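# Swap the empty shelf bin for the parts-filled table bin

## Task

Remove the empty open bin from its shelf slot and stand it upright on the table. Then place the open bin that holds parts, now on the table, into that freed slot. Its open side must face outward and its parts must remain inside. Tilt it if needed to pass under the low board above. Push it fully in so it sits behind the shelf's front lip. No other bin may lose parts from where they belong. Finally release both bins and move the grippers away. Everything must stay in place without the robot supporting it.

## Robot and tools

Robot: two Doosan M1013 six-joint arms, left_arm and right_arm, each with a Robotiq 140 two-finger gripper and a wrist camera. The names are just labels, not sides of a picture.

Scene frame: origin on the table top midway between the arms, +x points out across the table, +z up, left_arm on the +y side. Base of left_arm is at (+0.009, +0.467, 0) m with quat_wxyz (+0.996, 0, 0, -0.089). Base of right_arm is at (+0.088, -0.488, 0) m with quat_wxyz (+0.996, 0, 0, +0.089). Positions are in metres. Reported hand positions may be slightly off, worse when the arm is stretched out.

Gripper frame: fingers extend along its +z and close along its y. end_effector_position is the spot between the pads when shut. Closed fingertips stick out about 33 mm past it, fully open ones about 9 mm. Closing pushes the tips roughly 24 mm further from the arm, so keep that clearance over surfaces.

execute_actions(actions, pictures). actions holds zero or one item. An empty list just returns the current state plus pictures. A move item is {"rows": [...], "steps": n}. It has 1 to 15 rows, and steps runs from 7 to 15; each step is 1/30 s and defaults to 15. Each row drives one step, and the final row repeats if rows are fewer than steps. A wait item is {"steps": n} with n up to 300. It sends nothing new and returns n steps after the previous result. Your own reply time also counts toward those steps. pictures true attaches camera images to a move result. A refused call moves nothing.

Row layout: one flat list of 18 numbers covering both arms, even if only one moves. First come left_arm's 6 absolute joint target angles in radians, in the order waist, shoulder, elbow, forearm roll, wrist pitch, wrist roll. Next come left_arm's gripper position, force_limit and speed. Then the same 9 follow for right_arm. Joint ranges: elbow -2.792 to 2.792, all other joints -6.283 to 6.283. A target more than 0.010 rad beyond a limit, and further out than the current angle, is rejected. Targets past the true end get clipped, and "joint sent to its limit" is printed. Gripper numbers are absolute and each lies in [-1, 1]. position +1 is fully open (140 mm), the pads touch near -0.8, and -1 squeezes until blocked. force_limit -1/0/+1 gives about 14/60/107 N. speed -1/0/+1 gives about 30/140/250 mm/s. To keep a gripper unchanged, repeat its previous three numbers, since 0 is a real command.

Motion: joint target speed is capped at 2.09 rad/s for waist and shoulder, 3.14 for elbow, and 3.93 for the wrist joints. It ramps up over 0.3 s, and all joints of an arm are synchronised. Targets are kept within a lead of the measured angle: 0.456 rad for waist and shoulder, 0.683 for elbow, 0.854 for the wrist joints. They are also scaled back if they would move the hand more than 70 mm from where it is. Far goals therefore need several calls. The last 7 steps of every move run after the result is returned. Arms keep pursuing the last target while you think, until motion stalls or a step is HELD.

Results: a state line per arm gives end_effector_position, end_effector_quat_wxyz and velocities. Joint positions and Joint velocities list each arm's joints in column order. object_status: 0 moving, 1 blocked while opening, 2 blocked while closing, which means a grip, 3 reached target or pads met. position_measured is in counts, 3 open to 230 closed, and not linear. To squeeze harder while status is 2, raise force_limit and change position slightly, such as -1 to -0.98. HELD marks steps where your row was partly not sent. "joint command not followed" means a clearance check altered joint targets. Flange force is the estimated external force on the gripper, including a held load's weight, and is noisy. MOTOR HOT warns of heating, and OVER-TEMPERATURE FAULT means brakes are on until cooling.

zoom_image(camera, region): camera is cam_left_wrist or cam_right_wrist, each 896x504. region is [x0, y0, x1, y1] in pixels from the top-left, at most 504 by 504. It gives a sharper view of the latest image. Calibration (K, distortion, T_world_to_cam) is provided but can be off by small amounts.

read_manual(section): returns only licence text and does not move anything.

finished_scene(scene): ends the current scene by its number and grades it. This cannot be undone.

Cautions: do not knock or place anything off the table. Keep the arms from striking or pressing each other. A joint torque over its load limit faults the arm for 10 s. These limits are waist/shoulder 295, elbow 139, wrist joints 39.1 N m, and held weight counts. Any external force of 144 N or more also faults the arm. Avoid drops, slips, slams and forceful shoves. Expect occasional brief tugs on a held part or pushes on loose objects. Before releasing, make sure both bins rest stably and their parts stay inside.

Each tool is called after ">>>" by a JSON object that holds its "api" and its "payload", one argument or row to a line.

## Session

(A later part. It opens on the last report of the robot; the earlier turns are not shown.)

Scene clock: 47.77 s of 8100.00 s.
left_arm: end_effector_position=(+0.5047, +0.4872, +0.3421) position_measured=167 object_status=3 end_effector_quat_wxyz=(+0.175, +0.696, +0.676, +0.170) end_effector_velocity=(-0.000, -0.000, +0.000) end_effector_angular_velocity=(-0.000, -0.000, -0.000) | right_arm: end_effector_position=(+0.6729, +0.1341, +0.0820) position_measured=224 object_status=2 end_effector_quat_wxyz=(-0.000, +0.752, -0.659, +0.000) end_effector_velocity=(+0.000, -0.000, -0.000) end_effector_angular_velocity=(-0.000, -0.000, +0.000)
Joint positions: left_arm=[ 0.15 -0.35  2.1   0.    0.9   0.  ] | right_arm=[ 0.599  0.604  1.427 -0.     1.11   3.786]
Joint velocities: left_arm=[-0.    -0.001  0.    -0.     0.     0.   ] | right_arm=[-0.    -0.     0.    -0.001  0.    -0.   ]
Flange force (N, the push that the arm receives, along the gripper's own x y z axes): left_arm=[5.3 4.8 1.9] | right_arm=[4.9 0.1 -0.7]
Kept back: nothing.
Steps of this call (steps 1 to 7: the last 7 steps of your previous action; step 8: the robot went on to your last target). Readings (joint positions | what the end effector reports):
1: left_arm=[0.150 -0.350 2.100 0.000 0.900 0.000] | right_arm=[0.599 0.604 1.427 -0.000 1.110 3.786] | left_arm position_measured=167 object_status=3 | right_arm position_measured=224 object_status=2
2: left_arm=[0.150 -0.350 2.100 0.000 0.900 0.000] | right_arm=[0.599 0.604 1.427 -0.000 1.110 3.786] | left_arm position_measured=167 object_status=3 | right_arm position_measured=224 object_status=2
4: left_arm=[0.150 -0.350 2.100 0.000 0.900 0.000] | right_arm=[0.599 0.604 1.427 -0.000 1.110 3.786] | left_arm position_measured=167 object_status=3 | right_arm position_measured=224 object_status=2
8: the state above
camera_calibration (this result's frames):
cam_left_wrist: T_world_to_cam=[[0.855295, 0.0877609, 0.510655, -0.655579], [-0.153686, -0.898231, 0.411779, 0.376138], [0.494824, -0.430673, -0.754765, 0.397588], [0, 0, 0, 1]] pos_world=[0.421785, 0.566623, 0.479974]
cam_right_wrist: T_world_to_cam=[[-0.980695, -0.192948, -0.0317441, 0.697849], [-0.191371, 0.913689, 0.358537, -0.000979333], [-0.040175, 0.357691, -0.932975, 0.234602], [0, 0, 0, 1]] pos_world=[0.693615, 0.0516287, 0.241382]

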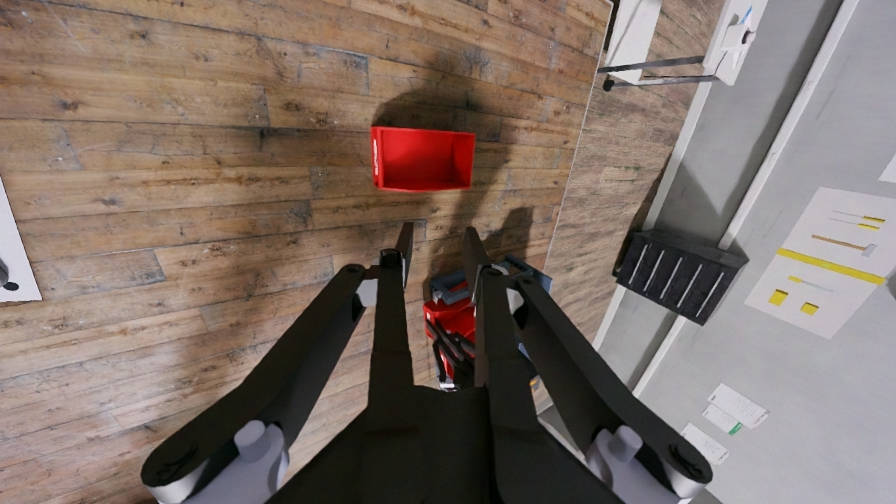

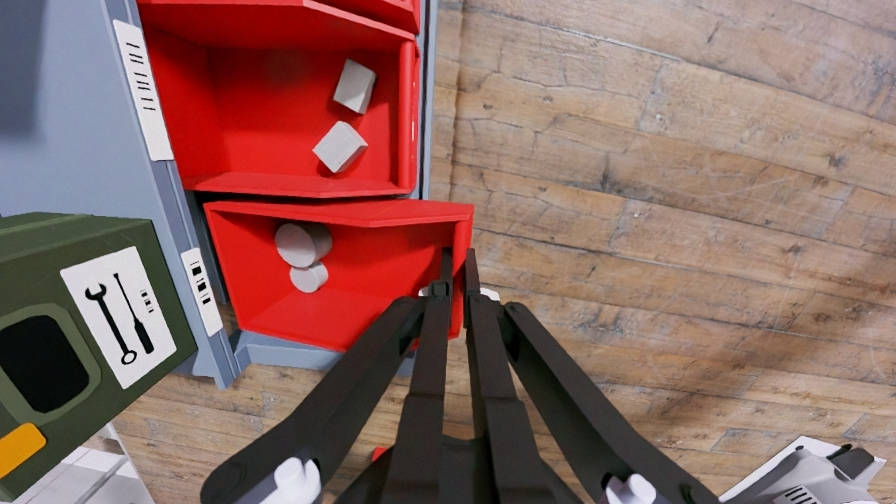

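>>> {"api": "execute_actions", "payload": {
  "actions": [
    {"rows":[[0.15,-0.35,2.1,0,0.9,0,-0.3,0.6,-0.5,0.585,0.631,1.391,0,1.119,3.772,-1,1,-0.5]]}
  ]
}}

>>> {"api": "execute_actions", "payload": {
  "actions": [
    {"rows":[[0.15,-0.35,2.1,0,0.9,0,-0.3,0.6,-0.5,0.574,0.654,1.361,0,1.126,3.761,-1,1,-0.5]]}
  ]
}}

>>> {"api": "execute_actions", "payload": {
  "actions": [
    {"steps":8}
  ],
  "pictures": true
}}

>>> {"api": "zoom_image", "payload": {
  "camera": "cam_right_wrist",
  "region": [340,110,540,290]
}}

Scene clock: 48.43 s of 8100.00 s.
left_arm: end_effector_position=(+0.5047, +0.4872, +0.3421) position_measured=167 object_status=3 end_effector_quat_wxyz=(+0.175, +0.696, +0.676, +0.170) end_effector_velocity=(+0.000, +0.000, -0.000) end_effector_angular_velocity=(+0.000, +0.001, +0.000) | right_arm: end_effector_position=(+0.6931, +0.1367, +0.0767) position_measured=224 object_status=2 end_effector_quat_wxyz=(-0.000, +0.752, -0.659, -0.000) end_effector_velocity=(+0.001, +0.001, +0.002) end_effector_angular_velocity=(+0.002, -0.003, +0.001)
Joint positions: left_arm=[ 0.15 -0.35  2.1   0.    0.9   0.  ] | right_arm=[0.585 0.631 1.391 0.    1.119 3.772]
Joint velocities: left_arm=[ 0.     0.001 -0.    -0.     0.    -0.   ] | right_arm=[-0.    -0.001 -0.001 -0.001 -0.001 -0.   ]
Flange force (N, the push that the arm receives, along the gripper's own x y z axes): left_arm=[0.5 6.7 3.5] | right_arm=[6.2 2.2 -1.4]
Steps of this call (steps 1 to 12: the robot went on to your last target; steps 13 to 20: the first 8 steps of this action). Readings (joint positions | what the end effector reports):
13: left_arm=[0.150 -0.350 2.100 0.000 0.900 0.000] | right_arm=[0.599 0.604 1.427 -0.000 1.110 3.786] | left_arm position_measured=167 object_status=3 | right_arm position_measured=224 object_status=2
14: left_arm=[0.150 -0.350 2.100 0.000 0.900 0.000] | right_arm=[0.598 0.607 1.423 0.000 1.111 3.784] | left_arm position_measured=167 object_status=3 | right_arm position_measured=224 object_status=2
16: left_arm=[0.150 -0.350 2.100 0.000 0.900 0.000] | right_arm=[0.587 0.626 1.396 0.000 1.117 3.774] | left_arm position_measured=167 object_status=3 | right_arm position_measured=224 object_status=2
20: the state above

Scene clock: 48.93 s of 8100.00 s.
left_arm: end_effector_position=(+0.5047, +0.4872, +0.3421) position_measured=167 object_status=3 end_effector_quat_wxyz=(+0.175, +0.696, +0.676, +0.170) end_effector_velocity=(+0.000, +0.000, +0.001) end_effector_angular_velocity=(+0.001, -0.002, -0.000) | right_arm: end_effector_position=(+0.7094, +0.1390, +0.0717) position_measured=224 object_status=2 end_effector_quat_wxyz=(-0.000, +0.752, -0.659, +0.000) end_effector_velocity=(+0.000, +0.000, +0.002) end_effector_angular_velocity=(+0.001, -0.001, +0.000)
Joint positions: left_arm=[ 0.15 -0.35  2.1   0.    0.9   0.  ] | right_arm=[ 0.574  0.654  1.361 -0.     1.126  3.761]
Joint velocities: left_arm=[ 0.    -0.001 -0.001  0.001 -0.     0.   ] | right_arm=[ 0.    -0.002 -0.002  0.     0.001 -0.   ]
Flange force (N, the push that the arm receives, along the gripper's own x y z axes): left_arm=[2.5 6.8 1.8] | right_arm=[0.3 0.1 -1.8]
Steps of this call (steps 1 to 7: the last 7 steps of your previous action; steps 8 to 15: the first 8 steps of this action). Readings (joint positions | what the end effector reports):
8: left_arm=[0.150 -0.350 2.100 0.000 0.900 0.000] | right_arm=[0.585 0.631 1.391 0.000 1.119 3.772] | left_arm position_measured=167 object_status=3 | right_arm position_measured=224 object_status=2
9: left_arm=[0.150 -0.350 2.100 0.000 0.900 0.000] | right_arm=[0.584 0.634 1.387 0.000 1.120 3.771] | left_arm position_measured=167 object_status=3 | right_arm position_measured=224 object_status=2
11: left_arm=[0.150 -0.350 2.100 0.000 0.900 0.000] | right_arm=[0.575 0.651 1.364 -0.000 1.125 3.762] | left_arm position_measured=167 object_status=3 | right_arm position_measured=224 object_status=2
15: the state above

Scene clock: 49.20 s of 8100.00 s.
left_arm: end_effector_position=(+0.5047, +0.4872, +0.3421) position_measured=167 object_status=3 end_effector_quat_wxyz=(+0.175, +0.696, +0.676, +0.170) end_effector_velocity=(-0.001, +0.000, -0.001) end_effector_angular_velocity=(+0.001, +0.001, +0.000) | right_arm: end_effector_position=(+0.7095, +0.1390, +0.0718) position_measured=224 object_status=2 end_effector_quat_wxyz=(-0.000, +0.752, -0.659, +0.000) end_effector_velocity=(+0.000, +0.000, -0.000) end_effector_angular_velocity=(+0.000, +0.000, -0.000)
Joint positions: left_arm=[ 0.15 -0.35  2.1   0.    0.9   0.  ] | right_arm=[ 0.574  0.654  1.361 -0.     1.126  3.761]
Joint velocities: left_arm=[-0.    -0.     0.001  0.001  0.    -0.001] | right_arm=[-0.  0. -0.  0. -0.  0.]
Flange force (N, the push that the arm receives, along the gripper's own x y z axes): left_arm=[0.8 4.3 2.1] | right_arm=[4.7 4.9 -2.7]
Kept back: nothing.
Steps of this call (steps 1 to 7: the last 7 steps of your previous action; step 8: the robot went on to your last target). Readings (joint positions | what the end effector reports):
1: left_arm=[0.150 -0.350 2.100 0.000 0.900 0.000] | right_arm=[0.574 0.654 1.361 -0.000 1.126 3.761] | left_arm position_measured=167 object_status=3 | right_arm position_measured=224 object_status=2
2: left_arm=[0.150 -0.350 2.100 0.000 0.900 0.000] | right_arm=[0.574 0.654 1.361 -0.000 1.126 3.761] | left_arm position_measured=167 object_status=3 | right_arm position_measured=224 object_status=2
4: left_arm=[0.150 -0.350 2.100 0.000 0.900 0.000] | right_arm=[0.574 0.654 1.361 -0.000 1.126 3.761] | left_arm position_measured=167 object_status=3 | right_arm position_measured=224 object_status=2
8: the state above
camera_calibration (this result's frames):
cam_left_wrist: T_world_to_cam=[[0.855295, 0.0877609, 0.510655, -0.655579], [-0.153686, -0.898231, 0.411779, 0.376138], [0.494824, -0.430673, -0.754765, 0.397588], [0, 0, 0, 1]] pos_world=[0.421785, 0.566623, 0.479974]
cam_right_wrist: T_world_to_cam=[[-0.980692, -0.19296, -0.0317636, 0.734347], [-0.191393, 0.913728, 0.358426, 0.0052084], [-0.0401386, 0.357585, -0.933017, 0.2248], [0, 0, 0, 1]] pos_world=[0.730188, 0.0565548, 0.231201]

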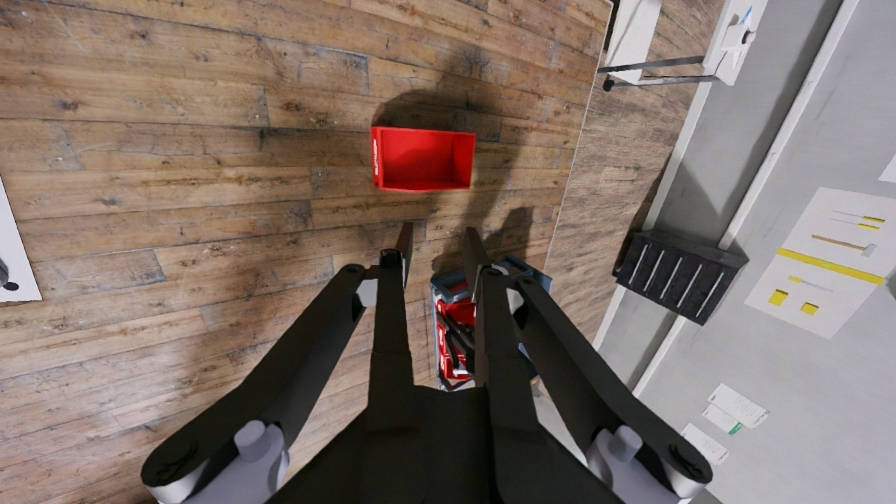

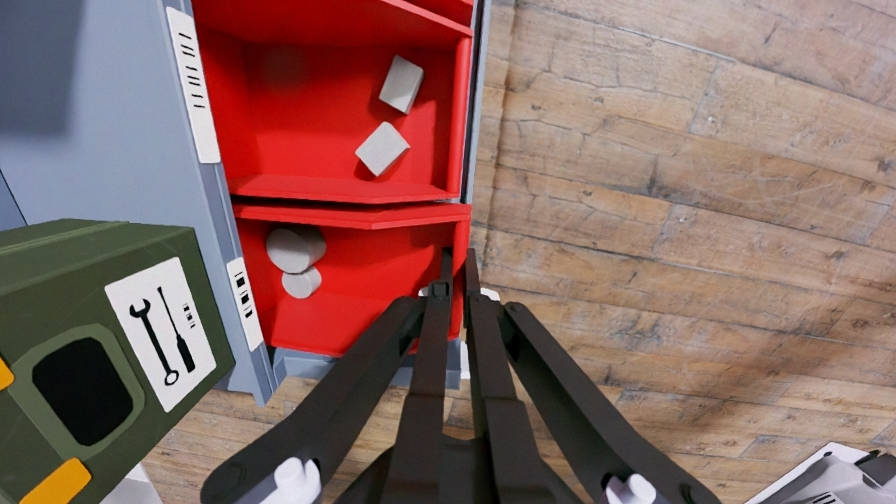

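Region (340, 110, 540, 290) of cam_right_wrist's 896x504 image, scaled by 2.520, with more detail than that image has; it fills the top 454 rows of this view, and the rest is white.

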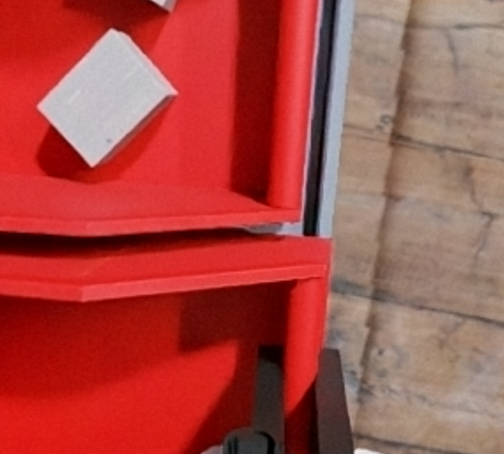

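>>> {"api": "execute_actions", "payload": {
  "actions": [
    {"rows":[[0.15,-0.35,2.1,0,0.9,0,-0.3,0.6,-0.5,0.569,0.665,1.347,0,1.129,3.756,-1,1,-0.5]]}
  ]
}}

>>> {"api": "execute_actions", "payload": {
  "actions": [
    {"steps":8}
  ],
  "pictures": true
}}

>>> {"api": "zoom_image", "payload": {
  "camera": "cam_right_wrist",
  "region": [340,110,540,290]
}}

Scene clock: 49.73 s of 8100.00 s.
left_arm: end_effector_position=(+0.5047, +0.4872, +0.3421) position_measured=167 object_status=3 end_effector_quat_wxyz=(+0.175, +0.696, +0.676, +0.170) end_effector_velocity=(-0.000, +0.000, -0.001) end_effector_angular_velocity=(+0.001, +0.001, -0.001) | right_arm: end_effector_position=(+0.7170, +0.1402, +0.0691) position_measured=224 object_status=2 end_effector_quat_wxyz=(-0.000, +0.752, -0.659, -0.000) end_effector_velocity=(+0.000, -0.000, +0.000) end_effector_angular_velocity=(-0.001, -0.000, +0.000)
Joint positions: left_arm=[ 0.15 -0.35  2.1   0.    0.9   0.  ] | right_arm=[0.569 0.665 1.347 0.    1.129 3.756]
Joint velocities: left_arm=[-0.     0.     0.001  0.    -0.     0.001] | right_arm=[-0.    -0.     0.001 -0.001 -0.    -0.   ]
Flange force (N, the push that the arm receives, along the gripper's own x y z axes): left_arm=[5.9 5.6 2.5] | right_arm=[-1.7 -2.2 -3.2]
Steps of this call (steps 1 to 8: the robot went on to your last target; steps 9 to 16: the first 8 steps of this action). Readings (joint positions | what the end effector reports):
9: left_arm=[0.150 -0.350 2.100 0.000 0.900 0.000] | right_arm=[0.574 0.654 1.361 -0.000 1.126 3.761] | left_arm position_measured=167 object_status=3 | right_arm position_measured=224 object_status=2
10: left_arm=[0.150 -0.350 2.100 0.000 0.900 0.000] | right_arm=[0.573 0.657 1.357 0.000 1.127 3.760] | left_arm position_measured=167 object_status=3 | right_arm position_measured=224 object_status=2
12: left_arm=[0.150 -0.350 2.100 0.000 0.900 0.000] | right_arm=[0.569 0.665 1.347 0.000 1.129 3.756] | left_arm position_measured=167 object_status=3 | right_arm position_measured=224 object_status=2
16: the state above

Scene clock: 50.00 s of 8100.00 s.
left_arm: end_effector_position=(+0.5047, +0.4872, +0.3421) position_measured=167 object_status=3 end_effector_quat_wxyz=(+0.175, +0.696, +0.676, +0.170) end_effector_velocity=(+0.001, -0.000, +0.001) end_effector_angular_velocity=(-0.001, -0.002, +0.000) | right_arm: end_effector_position=(+0.7170, +0.1401, +0.0691) position_measured=224 object_status=2 end_effector_quat_wxyz=(-0.000, +0.752, -0.659, -0.000) end_effector_velocity=(-0.000, -0.001, +0.000) end_effector_angular_velocity=(-0.002, -0.001, +0.001)
Joint positions: left_arm=[ 0.15 -0.35  2.1   0.    0.9   0.  ] | right_arm=[0.569 0.665 1.347 0.    1.129 3.756]
Joint velocities: left_arm=[-0.     0.    -0.002 -0.001 -0.    -0.   ] | right_arm=[ 0.    -0.001  0.    -0.002  0.001  0.   ]
Flange force (N, the push that the arm receives, along the gripper's own x y z axes): left_arm=[1.9 6.8 3.4] | right_arm=[1.1 0.4 -1.5]
Kept back: nothing.
Steps of this call (steps 1 to 7: the last 7 steps of your previous action; step 8: the robot went on to your last target). Readings (joint positions | what the end effector reports):
1: left_arm=[0.150 -0.350 2.100 0.000 0.900 0.000] | right_arm=[0.569 0.665 1.347 0.000 1.129 3.756] | left_arm position_measured=167 object_status=3 | right_arm position_measured=224 object_status=2
2: left_arm=[0.150 -0.350 2.100 0.000 0.900 0.000] | right_arm=[0.569 0.665 1.347 0.000 1.129 3.756] | left_arm position_measured=167 object_status=3 | right_arm position_measured=224 object_status=2
4: left_arm=[0.150 -0.350 2.100 0.000 0.900 0.000] | right_arm=[0.569 0.665 1.347 0.000 1.129 3.756] | left_arm position_measured=167 object_status=3 | right_arm position_measured=224 object_status=2
8: the state above
camera_calibration (this result's frames):
cam_left_wrist: T_world_to_cam=[[0.855295, 0.0877609, 0.510654, -0.655579], [-0.153686, -0.898231, 0.411779, 0.376138], [0.494824, -0.430673, -0.754765, 0.397588], [0, 0, 0, 1]] pos_world=[0.421785, 0.566623, 0.479974]
cam_right_wrist: T_world_to_cam=[[-0.980702, -0.192915, -0.0317365, 0.7419], [-0.191333, 0.913662, 0.358627, 0.00651474], [-0.0401879, 0.357778, -0.932941, 0.222242], [0, 0, 0, 1]] pos_world=[0.73776, 0.0576578, 0.228547]

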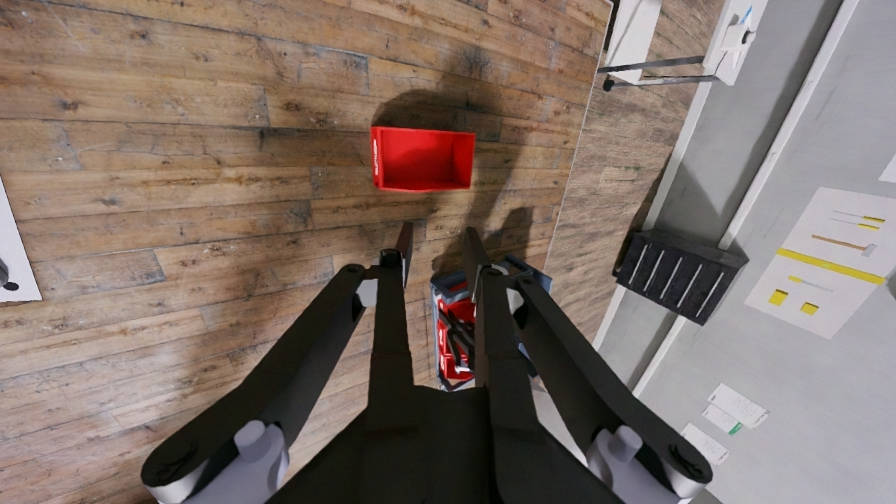

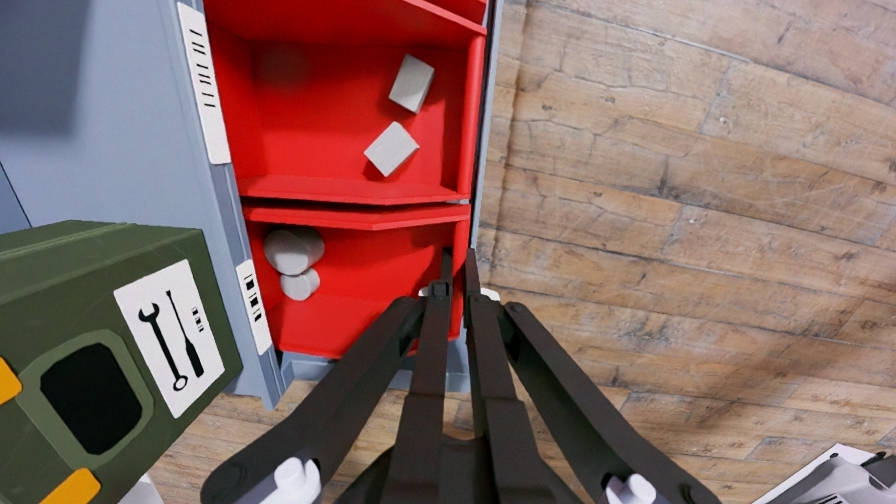

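Region (340, 110, 540, 290) of cam_right_wrist's 896x504 image, scaled by 2.520, with more detail than that image has; it fills the top 454 rows of this view, and the rest is white.

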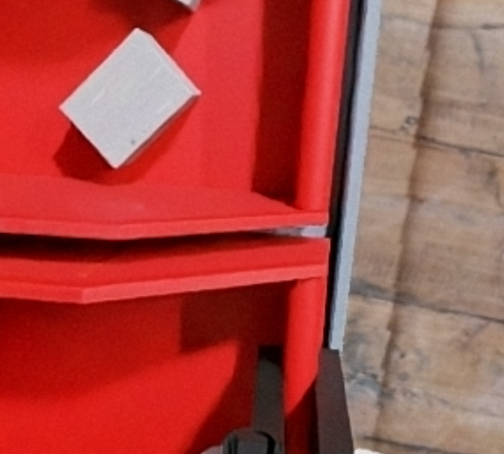

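Aligned. Lower about 6 mm, release, then lift.

>>> {"api": "execute_actions", "payload": {
  "actions": [
    {"rows":[[0.15,-0.35,2.1,0,0.9,0,-0.3,0.6,-0.5,0.568,0.671,1.349,0,1.121,3.755,-1,1,-0.5]]}
  ]
}}

>>> {"api": "execute_actions", "payload": {
  "actions": [
    {"rows":[[0.15,-0.35,2.1,0,0.9,0,-0.3,0.6,-0.5,0.568,0.671,1.349,0,1.121,3.755,-0.45,1,-0.6]]}
  ]
}}

>>> {"api": "execute_actions", "payload": {
  "actions": [
    {"rows":[[0.15,-0.35,2.1,0,0.9,0,-0.3,0.6,-0.5,0.568,0.605,1.29,0,1.246,3.755,-0.45,1,-0.6]]}
  ]
}}

>>> {"api": "execute_actions", "payload": {
  "actions": [
    {"rows":[[0.15,-0.35,2.1,0,0.9,0,-0.3,0.6,-0.5,0.654,0.4,1.45,0,1.29,3.755,-0.45,1,-0.6]]}
  ]
}}

>>> {"api": "execute_actions", "payload": {
  "actions": [
    {"steps":12}
  ],
  "pictures": true
}}

>>> {"api": "zoom_image", "payload": {
  "camera": "cam_right_wrist",
  "region": [150,50,450,350]
}}

Scene clock: 50.67 s of 8100.00 s.
left_arm: end_effector_position=(+0.5047, +0.4872, +0.3421) position_measured=167 object_status=3 end_effector_quat_wxyz=(+0.175, +0.696, +0.676, +0.170) end_effector_velocity=(-0.000, -0.000, -0.000) end_effector_angular_velocity=(-0.001, +0.001, +0.001) | right_arm: end_effector_position=(+0.7184, +0.1401, +0.0627) position_measured=224 object_status=2 end_effector_quat_wxyz=(-0.000, +0.752, -0.659, +0.000) end_effector_velocity=(+0.000, -0.000, -0.000) end_effector_angular_velocity=(+0.000, -0.001, +0.000)
Joint positions: left_arm=[ 0.15 -0.35  2.1   0.    0.9   0.  ] | right_arm=[ 0.568  0.671  1.349 -0.     1.121  3.755]
Joint velocities: left_arm=[-0.     0.     0.    -0.001  0.    -0.001] | right_arm=[-0.    -0.     0.001 -0.001 -0.002 -0.   ]
Flange force (N, the push that the arm receives, along the gripper's own x y z axes): left_arm=[3.2 6.0 2.3] | right_arm=[4.4 6.4 -4.3]
Steps of this call (steps 1 to 12: the robot went on to your last target; steps 13 to 20: the first 8 steps of this action). Readings (joint positions | what the end effector reports):
13: left_arm=[0.150 -0.350 2.100 0.000 0.900 0.000] | right_arm=[0.569 0.665 1.347 0.000 1.129 3.756] | left_arm position_measured=167 object_status=3 | right_arm position_measured=224 object_status=2
14: left_arm=[0.150 -0.350 2.100 0.000 0.900 0.000] | right_arm=[0.569 0.667 1.347 -0.000 1.127 3.756] | left_arm position_measured=167 object_status=3 | right_arm position_measured=224 object_status=2
16: left_arm=[0.150 -0.350 2.100 0.000 0.900 0.000] | right_arm=[0.568 0.671 1.350 -0.000 1.121 3.755] | left_arm position_measured=167 object_status=3 | right_arm position_measured=224 object_status=2
20: the state above

Scene clock: 51.17 s of 8100.00 s.
left_arm: end_effector_position=(+0.5047, +0.4872, +0.3421) position_measured=167 object_status=3 end_effector_quat_wxyz=(+0.175, +0.696, +0.676, +0.170) end_effector_velocity=(+0.001, -0.000, +0.001) end_effector_angular_velocity=(-0.000, -0.002, -0.001) | right_arm: end_effector_position=(+0.7184, +0.1401, +0.0628) position_measured=199 object_status=0 end_effector_quat_wxyz=(-0.000, +0.752, -0.659, +0.000) end_effector_velocity=(+0.000, +0.001, +0.001) end_effector_angular_velocity=(+0.002, -0.001, -0.000)
Joint positions: left_arm=[ 0.15 -0.35  2.1   0.    0.9   0.  ] | right_arm=[0.568 0.671 1.349 0.    1.121 3.755]
Joint velocities: left_arm=[-0.     0.    -0.002 -0.     0.     0.   ] | right_arm=[ 0.    -0.    -0.001  0.001 -0.001  0.   ]
Flange force (N, the push that the arm receives, along the gripper's own x y z axes): left_arm=[1.1 6.6 1.2] | right_arm=[3.8 1.9 0.6]
Steps of this call (steps 1 to 7: the last 7 steps of your previous action; steps 8 to 15: the first 8 steps of this action). Readings (joint positions | what the end effector reports):
8: left_arm=[0.150 -0.350 2.100 0.000 0.900 0.000] | right_arm=[0.568 0.671 1.349 -0.000 1.121 3.755] | left_arm position_measured=167 object_status=3 | right_arm position_measured=224 object_status=0
9: left_arm=[0.150 -0.350 2.100 0.000 0.900 0.000] | right_arm=[0.568 0.671 1.349 -0.000 1.121 3.755] | left_arm position_measured=167 object_status=3 | right_arm position_measured=224 object_status=0
11: left_arm=[0.150 -0.350 2.100 0.000 0.900 0.000] | right_arm=[0.568 0.671 1.349 0.000 1.121 3.755] | left_arm position_measured=167 object_status=3 | right_arm position_measured=215 object_status=0
15: the state above

Scene clock: 51.67 s of 8100.00 s.
left_arm: end_effector_position=(+0.5047, +0.4872, +0.3421) position_measured=167 object_status=3 end_effector_quat_wxyz=(+0.175, +0.696, +0.676, +0.170) end_effector_velocity=(-0.001, +0.000, -0.002) end_effector_angular_velocity=(-0.001, +0.003, +0.001) | right_arm: end_effector_position=(+0.7139, +0.1359, +0.1528) position_measured=186 object_status=3 end_effector_quat_wxyz=(-0.001, +0.752, -0.659, +0.000) end_effector_velocity=(-0.012, -0.010, -0.013) end_effector_angular_velocity=(-0.029, +0.034, -0.000)
Joint positions: left_arm=[ 0.15 -0.35  2.1   0.    0.9   0.  ] | right_arm=[0.568 0.604 1.29  0.    1.245 3.755]
Joint velocities: left_arm=[ 0.001  0.001  0.002 -0.001  0.    -0.   ] | right_arm=[0.    0.006 0.015 0.002 0.024 0.   ]
Flange force (N, the push that the arm receives, along the gripper's own x y z axes): left_arm=[4.7 5.5 1.9] | right_arm=[6.7 -1.1 3.3]
Steps of this call (steps 1 to 7: the last 7 steps of your previous action; steps 8 to 15: the first 8 steps of this action). Readings (joint positions | what the end effector reports):
8: left_arm=[0.150 -0.350 2.100 0.000 0.900 0.000] | right_arm=[0.568 0.671 1.349 0.000 1.121 3.755] | left_arm position_measured=167 object_status=3 | right_arm position_measured=186 object_status=0
9: left_arm=[0.150 -0.350 2.100 0.000 0.900 0.000] | right_arm=[0.568 0.668 1.347 0.000 1.126 3.755] | left_arm position_measured=167 object_status=3 | right_arm position_measured=186 object_status=3
11: left_arm=[0.150 -0.350 2.100 0.000 0.900 0.000] | right_arm=[0.568 0.643 1.323 0.000 1.177 3.755] | left_arm position_measured=167 object_status=3 | right_arm position_measured=186 object_status=3
15: the state above

Scene clock: 52.17 s of 8100.00 s.
left_arm: end_effector_position=(+0.5047, +0.4872, +0.3421) position_measured=167 object_status=3 end_effector_quat_wxyz=(+0.175, +0.696, +0.676, +0.170) end_effector_velocity=(+0.000, +0.000, -0.000) end_effector_angular_velocity=(-0.000, +0.001, +0.000) | right_arm: end_effector_position=(+0.6364, +0.1232, +0.2069) position_measured=186 object_status=3 end_effector_quat_wxyz=(-0.000, +0.769, -0.639, +0.000) end_effector_velocity=(-0.432, -0.095, +0.283) end_effector_angular_velocity=(+0.003, -0.002, +0.296)
Joint positions: left_arm=[ 0.15 -0.35  2.1   0.    0.9   0.  ] | right_arm=[0.621 0.479 1.389 0.    1.273 3.755]
Joint velocities: left_arm=[ 0.     0.001 -0.    -0.     0.     0.   ] | right_arm=[ 0.296 -0.701  0.546  0.     0.151 -0.   ]
Flange force (N, the push that the arm receives, along the gripper's own x y z axes): left_arm=[1.6 6.9 2.9] | right_arm=[5.7 3.2 2.6]
Steps of this call (steps 1 to 7: the last 7 steps of your previous action; steps 8 to 15: the first 8 steps of this action). Readings (joint positions | what the end effector reports):
8: left_arm=[0.150 -0.350 2.100 0.000 0.900 0.000] | right_arm=[0.568 0.605 1.290 0.000 1.246 3.755] | left_arm position_measured=167 object_status=3 | right_arm position_measured=186 object_status=3
9: left_arm=[0.150 -0.350 2.100 0.000 0.900 0.000] | right_arm=[0.569 0.602 1.292 0.000 1.247 3.755] | left_arm position_measured=167 object_status=3 | right_arm position_measured=186 object_status=3
11: left_arm=[0.150 -0.350 2.100 0.000 0.900 0.000] | right_arm=[0.580 0.575 1.314 0.000 1.253 3.755] | left_arm position_measured=167 object_status=3 | right_arm position_measured=186 object_status=3
15: the state above

Scene clock: 52.57 s of 8100.00 s.
left_arm: end_effector_position=(+0.5047, +0.4872, +0.3421) position_measured=167 object_status=3 end_effector_quat_wxyz=(+0.175, +0.696, +0.676, +0.170) end_effector_velocity=(-0.000, -0.000, +0.000) end_effector_angular_velocity=(-0.001, -0.000, -0.000) | right_arm: end_effector_position=(+0.5879, +0.1108, +0.2369) position_measured=186 object_status=3 end_effector_quat_wxyz=(-0.001, +0.780, -0.626, +0.000) end_effector_velocity=(-0.001, -0.001, -0.001) end_effector_angular_velocity=(-0.002, +0.001, -0.000)
Joint positions: left_arm=[ 0.15 -0.35  2.1   0.    0.9   0.  ] | right_arm=[0.654 0.4   1.45  0.    1.29  3.755]
Joint velocities: left_arm=[-0.    -0.001 -0.    -0.001  0.     0.001] | right_arm=[ 0.     0.     0.001 -0.     0.001  0.   ]
Flange force (N, the push that the arm receives, along the gripper's own x y z axes): left_arm=[0.8 5.5 1.1] | right_arm=[1.2 2.3 1.3]
Kept back: nothing.
Steps of this call (steps 1 to 7: the last 7 steps of your previous action; steps 8 to 12: the robot went on to your last target). Readings (joint positions | what the end effector reports):
1: left_arm=[0.150 -0.350 2.100 0.000 0.900 0.000] | right_arm=[0.631 0.455 1.407 0.000 1.278 3.755] | left_arm position_measured=167 object_status=3 | right_arm position_measured=186 object_status=3
2: left_arm=[0.150 -0.350 2.100 -0.000 0.900 0.000] | right_arm=[0.640 0.432 1.425 0.000 1.283 3.755] | left_arm position_measured=167 object_status=3 | right_arm position_measured=186 object_status=3
4: left_arm=[0.150 -0.350 2.100 0.000 0.900 0.000] | right_arm=[0.653 0.403 1.447 0.000 1.289 3.755] | left_arm position_measured=167 object_status=3 | right_arm position_measured=186 object_status=3
8: left_arm=[0.150 -0.350 2.100 0.000 0.900 0.000] | right_arm=[0.654 0.400 1.450 0.000 1.290 3.755] | left_arm position_measured=167 object_status=3 | right_arm position_measured=186 object_status=3
12: the state above
camera_calibration (this result's frames):
cam_left_wrist: T_world_to_cam=[[0.855295, 0.0877607, 0.510655, -0.655579], [-0.153686, -0.898231, 0.411779, 0.376138], [0.494824, -0.430673, -0.754765, 0.397588], [0, 0, 0, 1]] pos_world=[0.421785, 0.566623, 0.479974]
cam_right_wrist: T_world_to_cam=[[-0.960428, -0.276617, -0.0325673, 0.612486], [-0.269533, 0.89356, 0.35903, -0.00348001], [-0.070213, 0.3536, -0.932758, 0.40215], [0, 0, 0, 1]] pos_world=[0.615547, 0.0303334, 0.396305]

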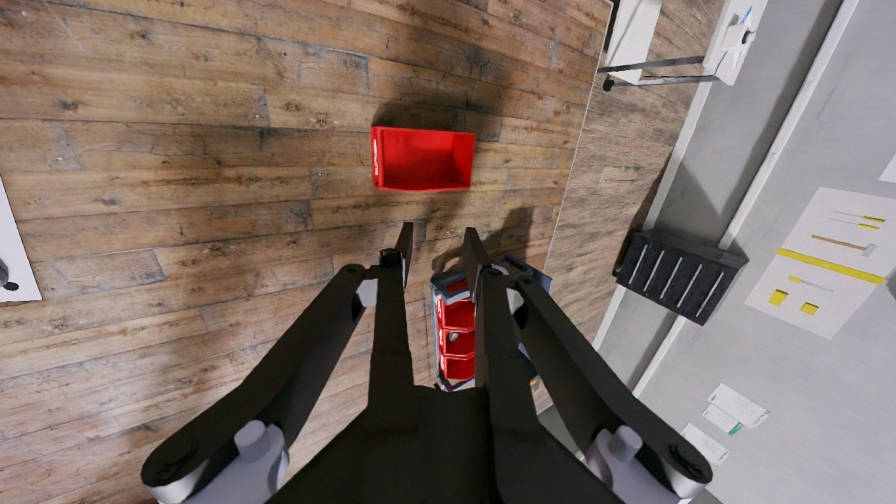

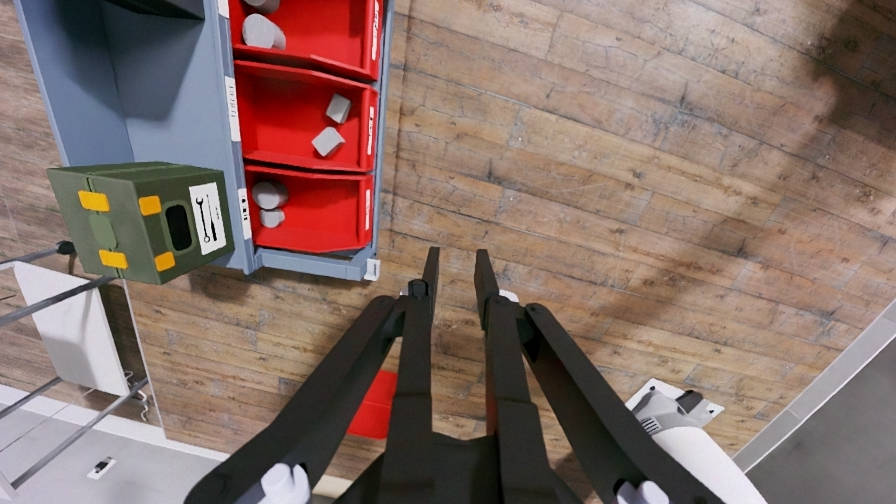

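Region (150, 50, 450, 350) of cam_right_wrist's 896x504 image, scaled by 1.680, with more detail than that image has.

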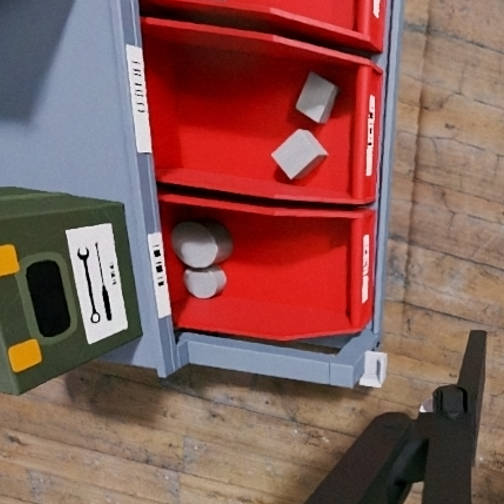

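>>> {"api": "finished_scene", "payload": {
  "scene": 1
}}

The scene is finished: the task was done.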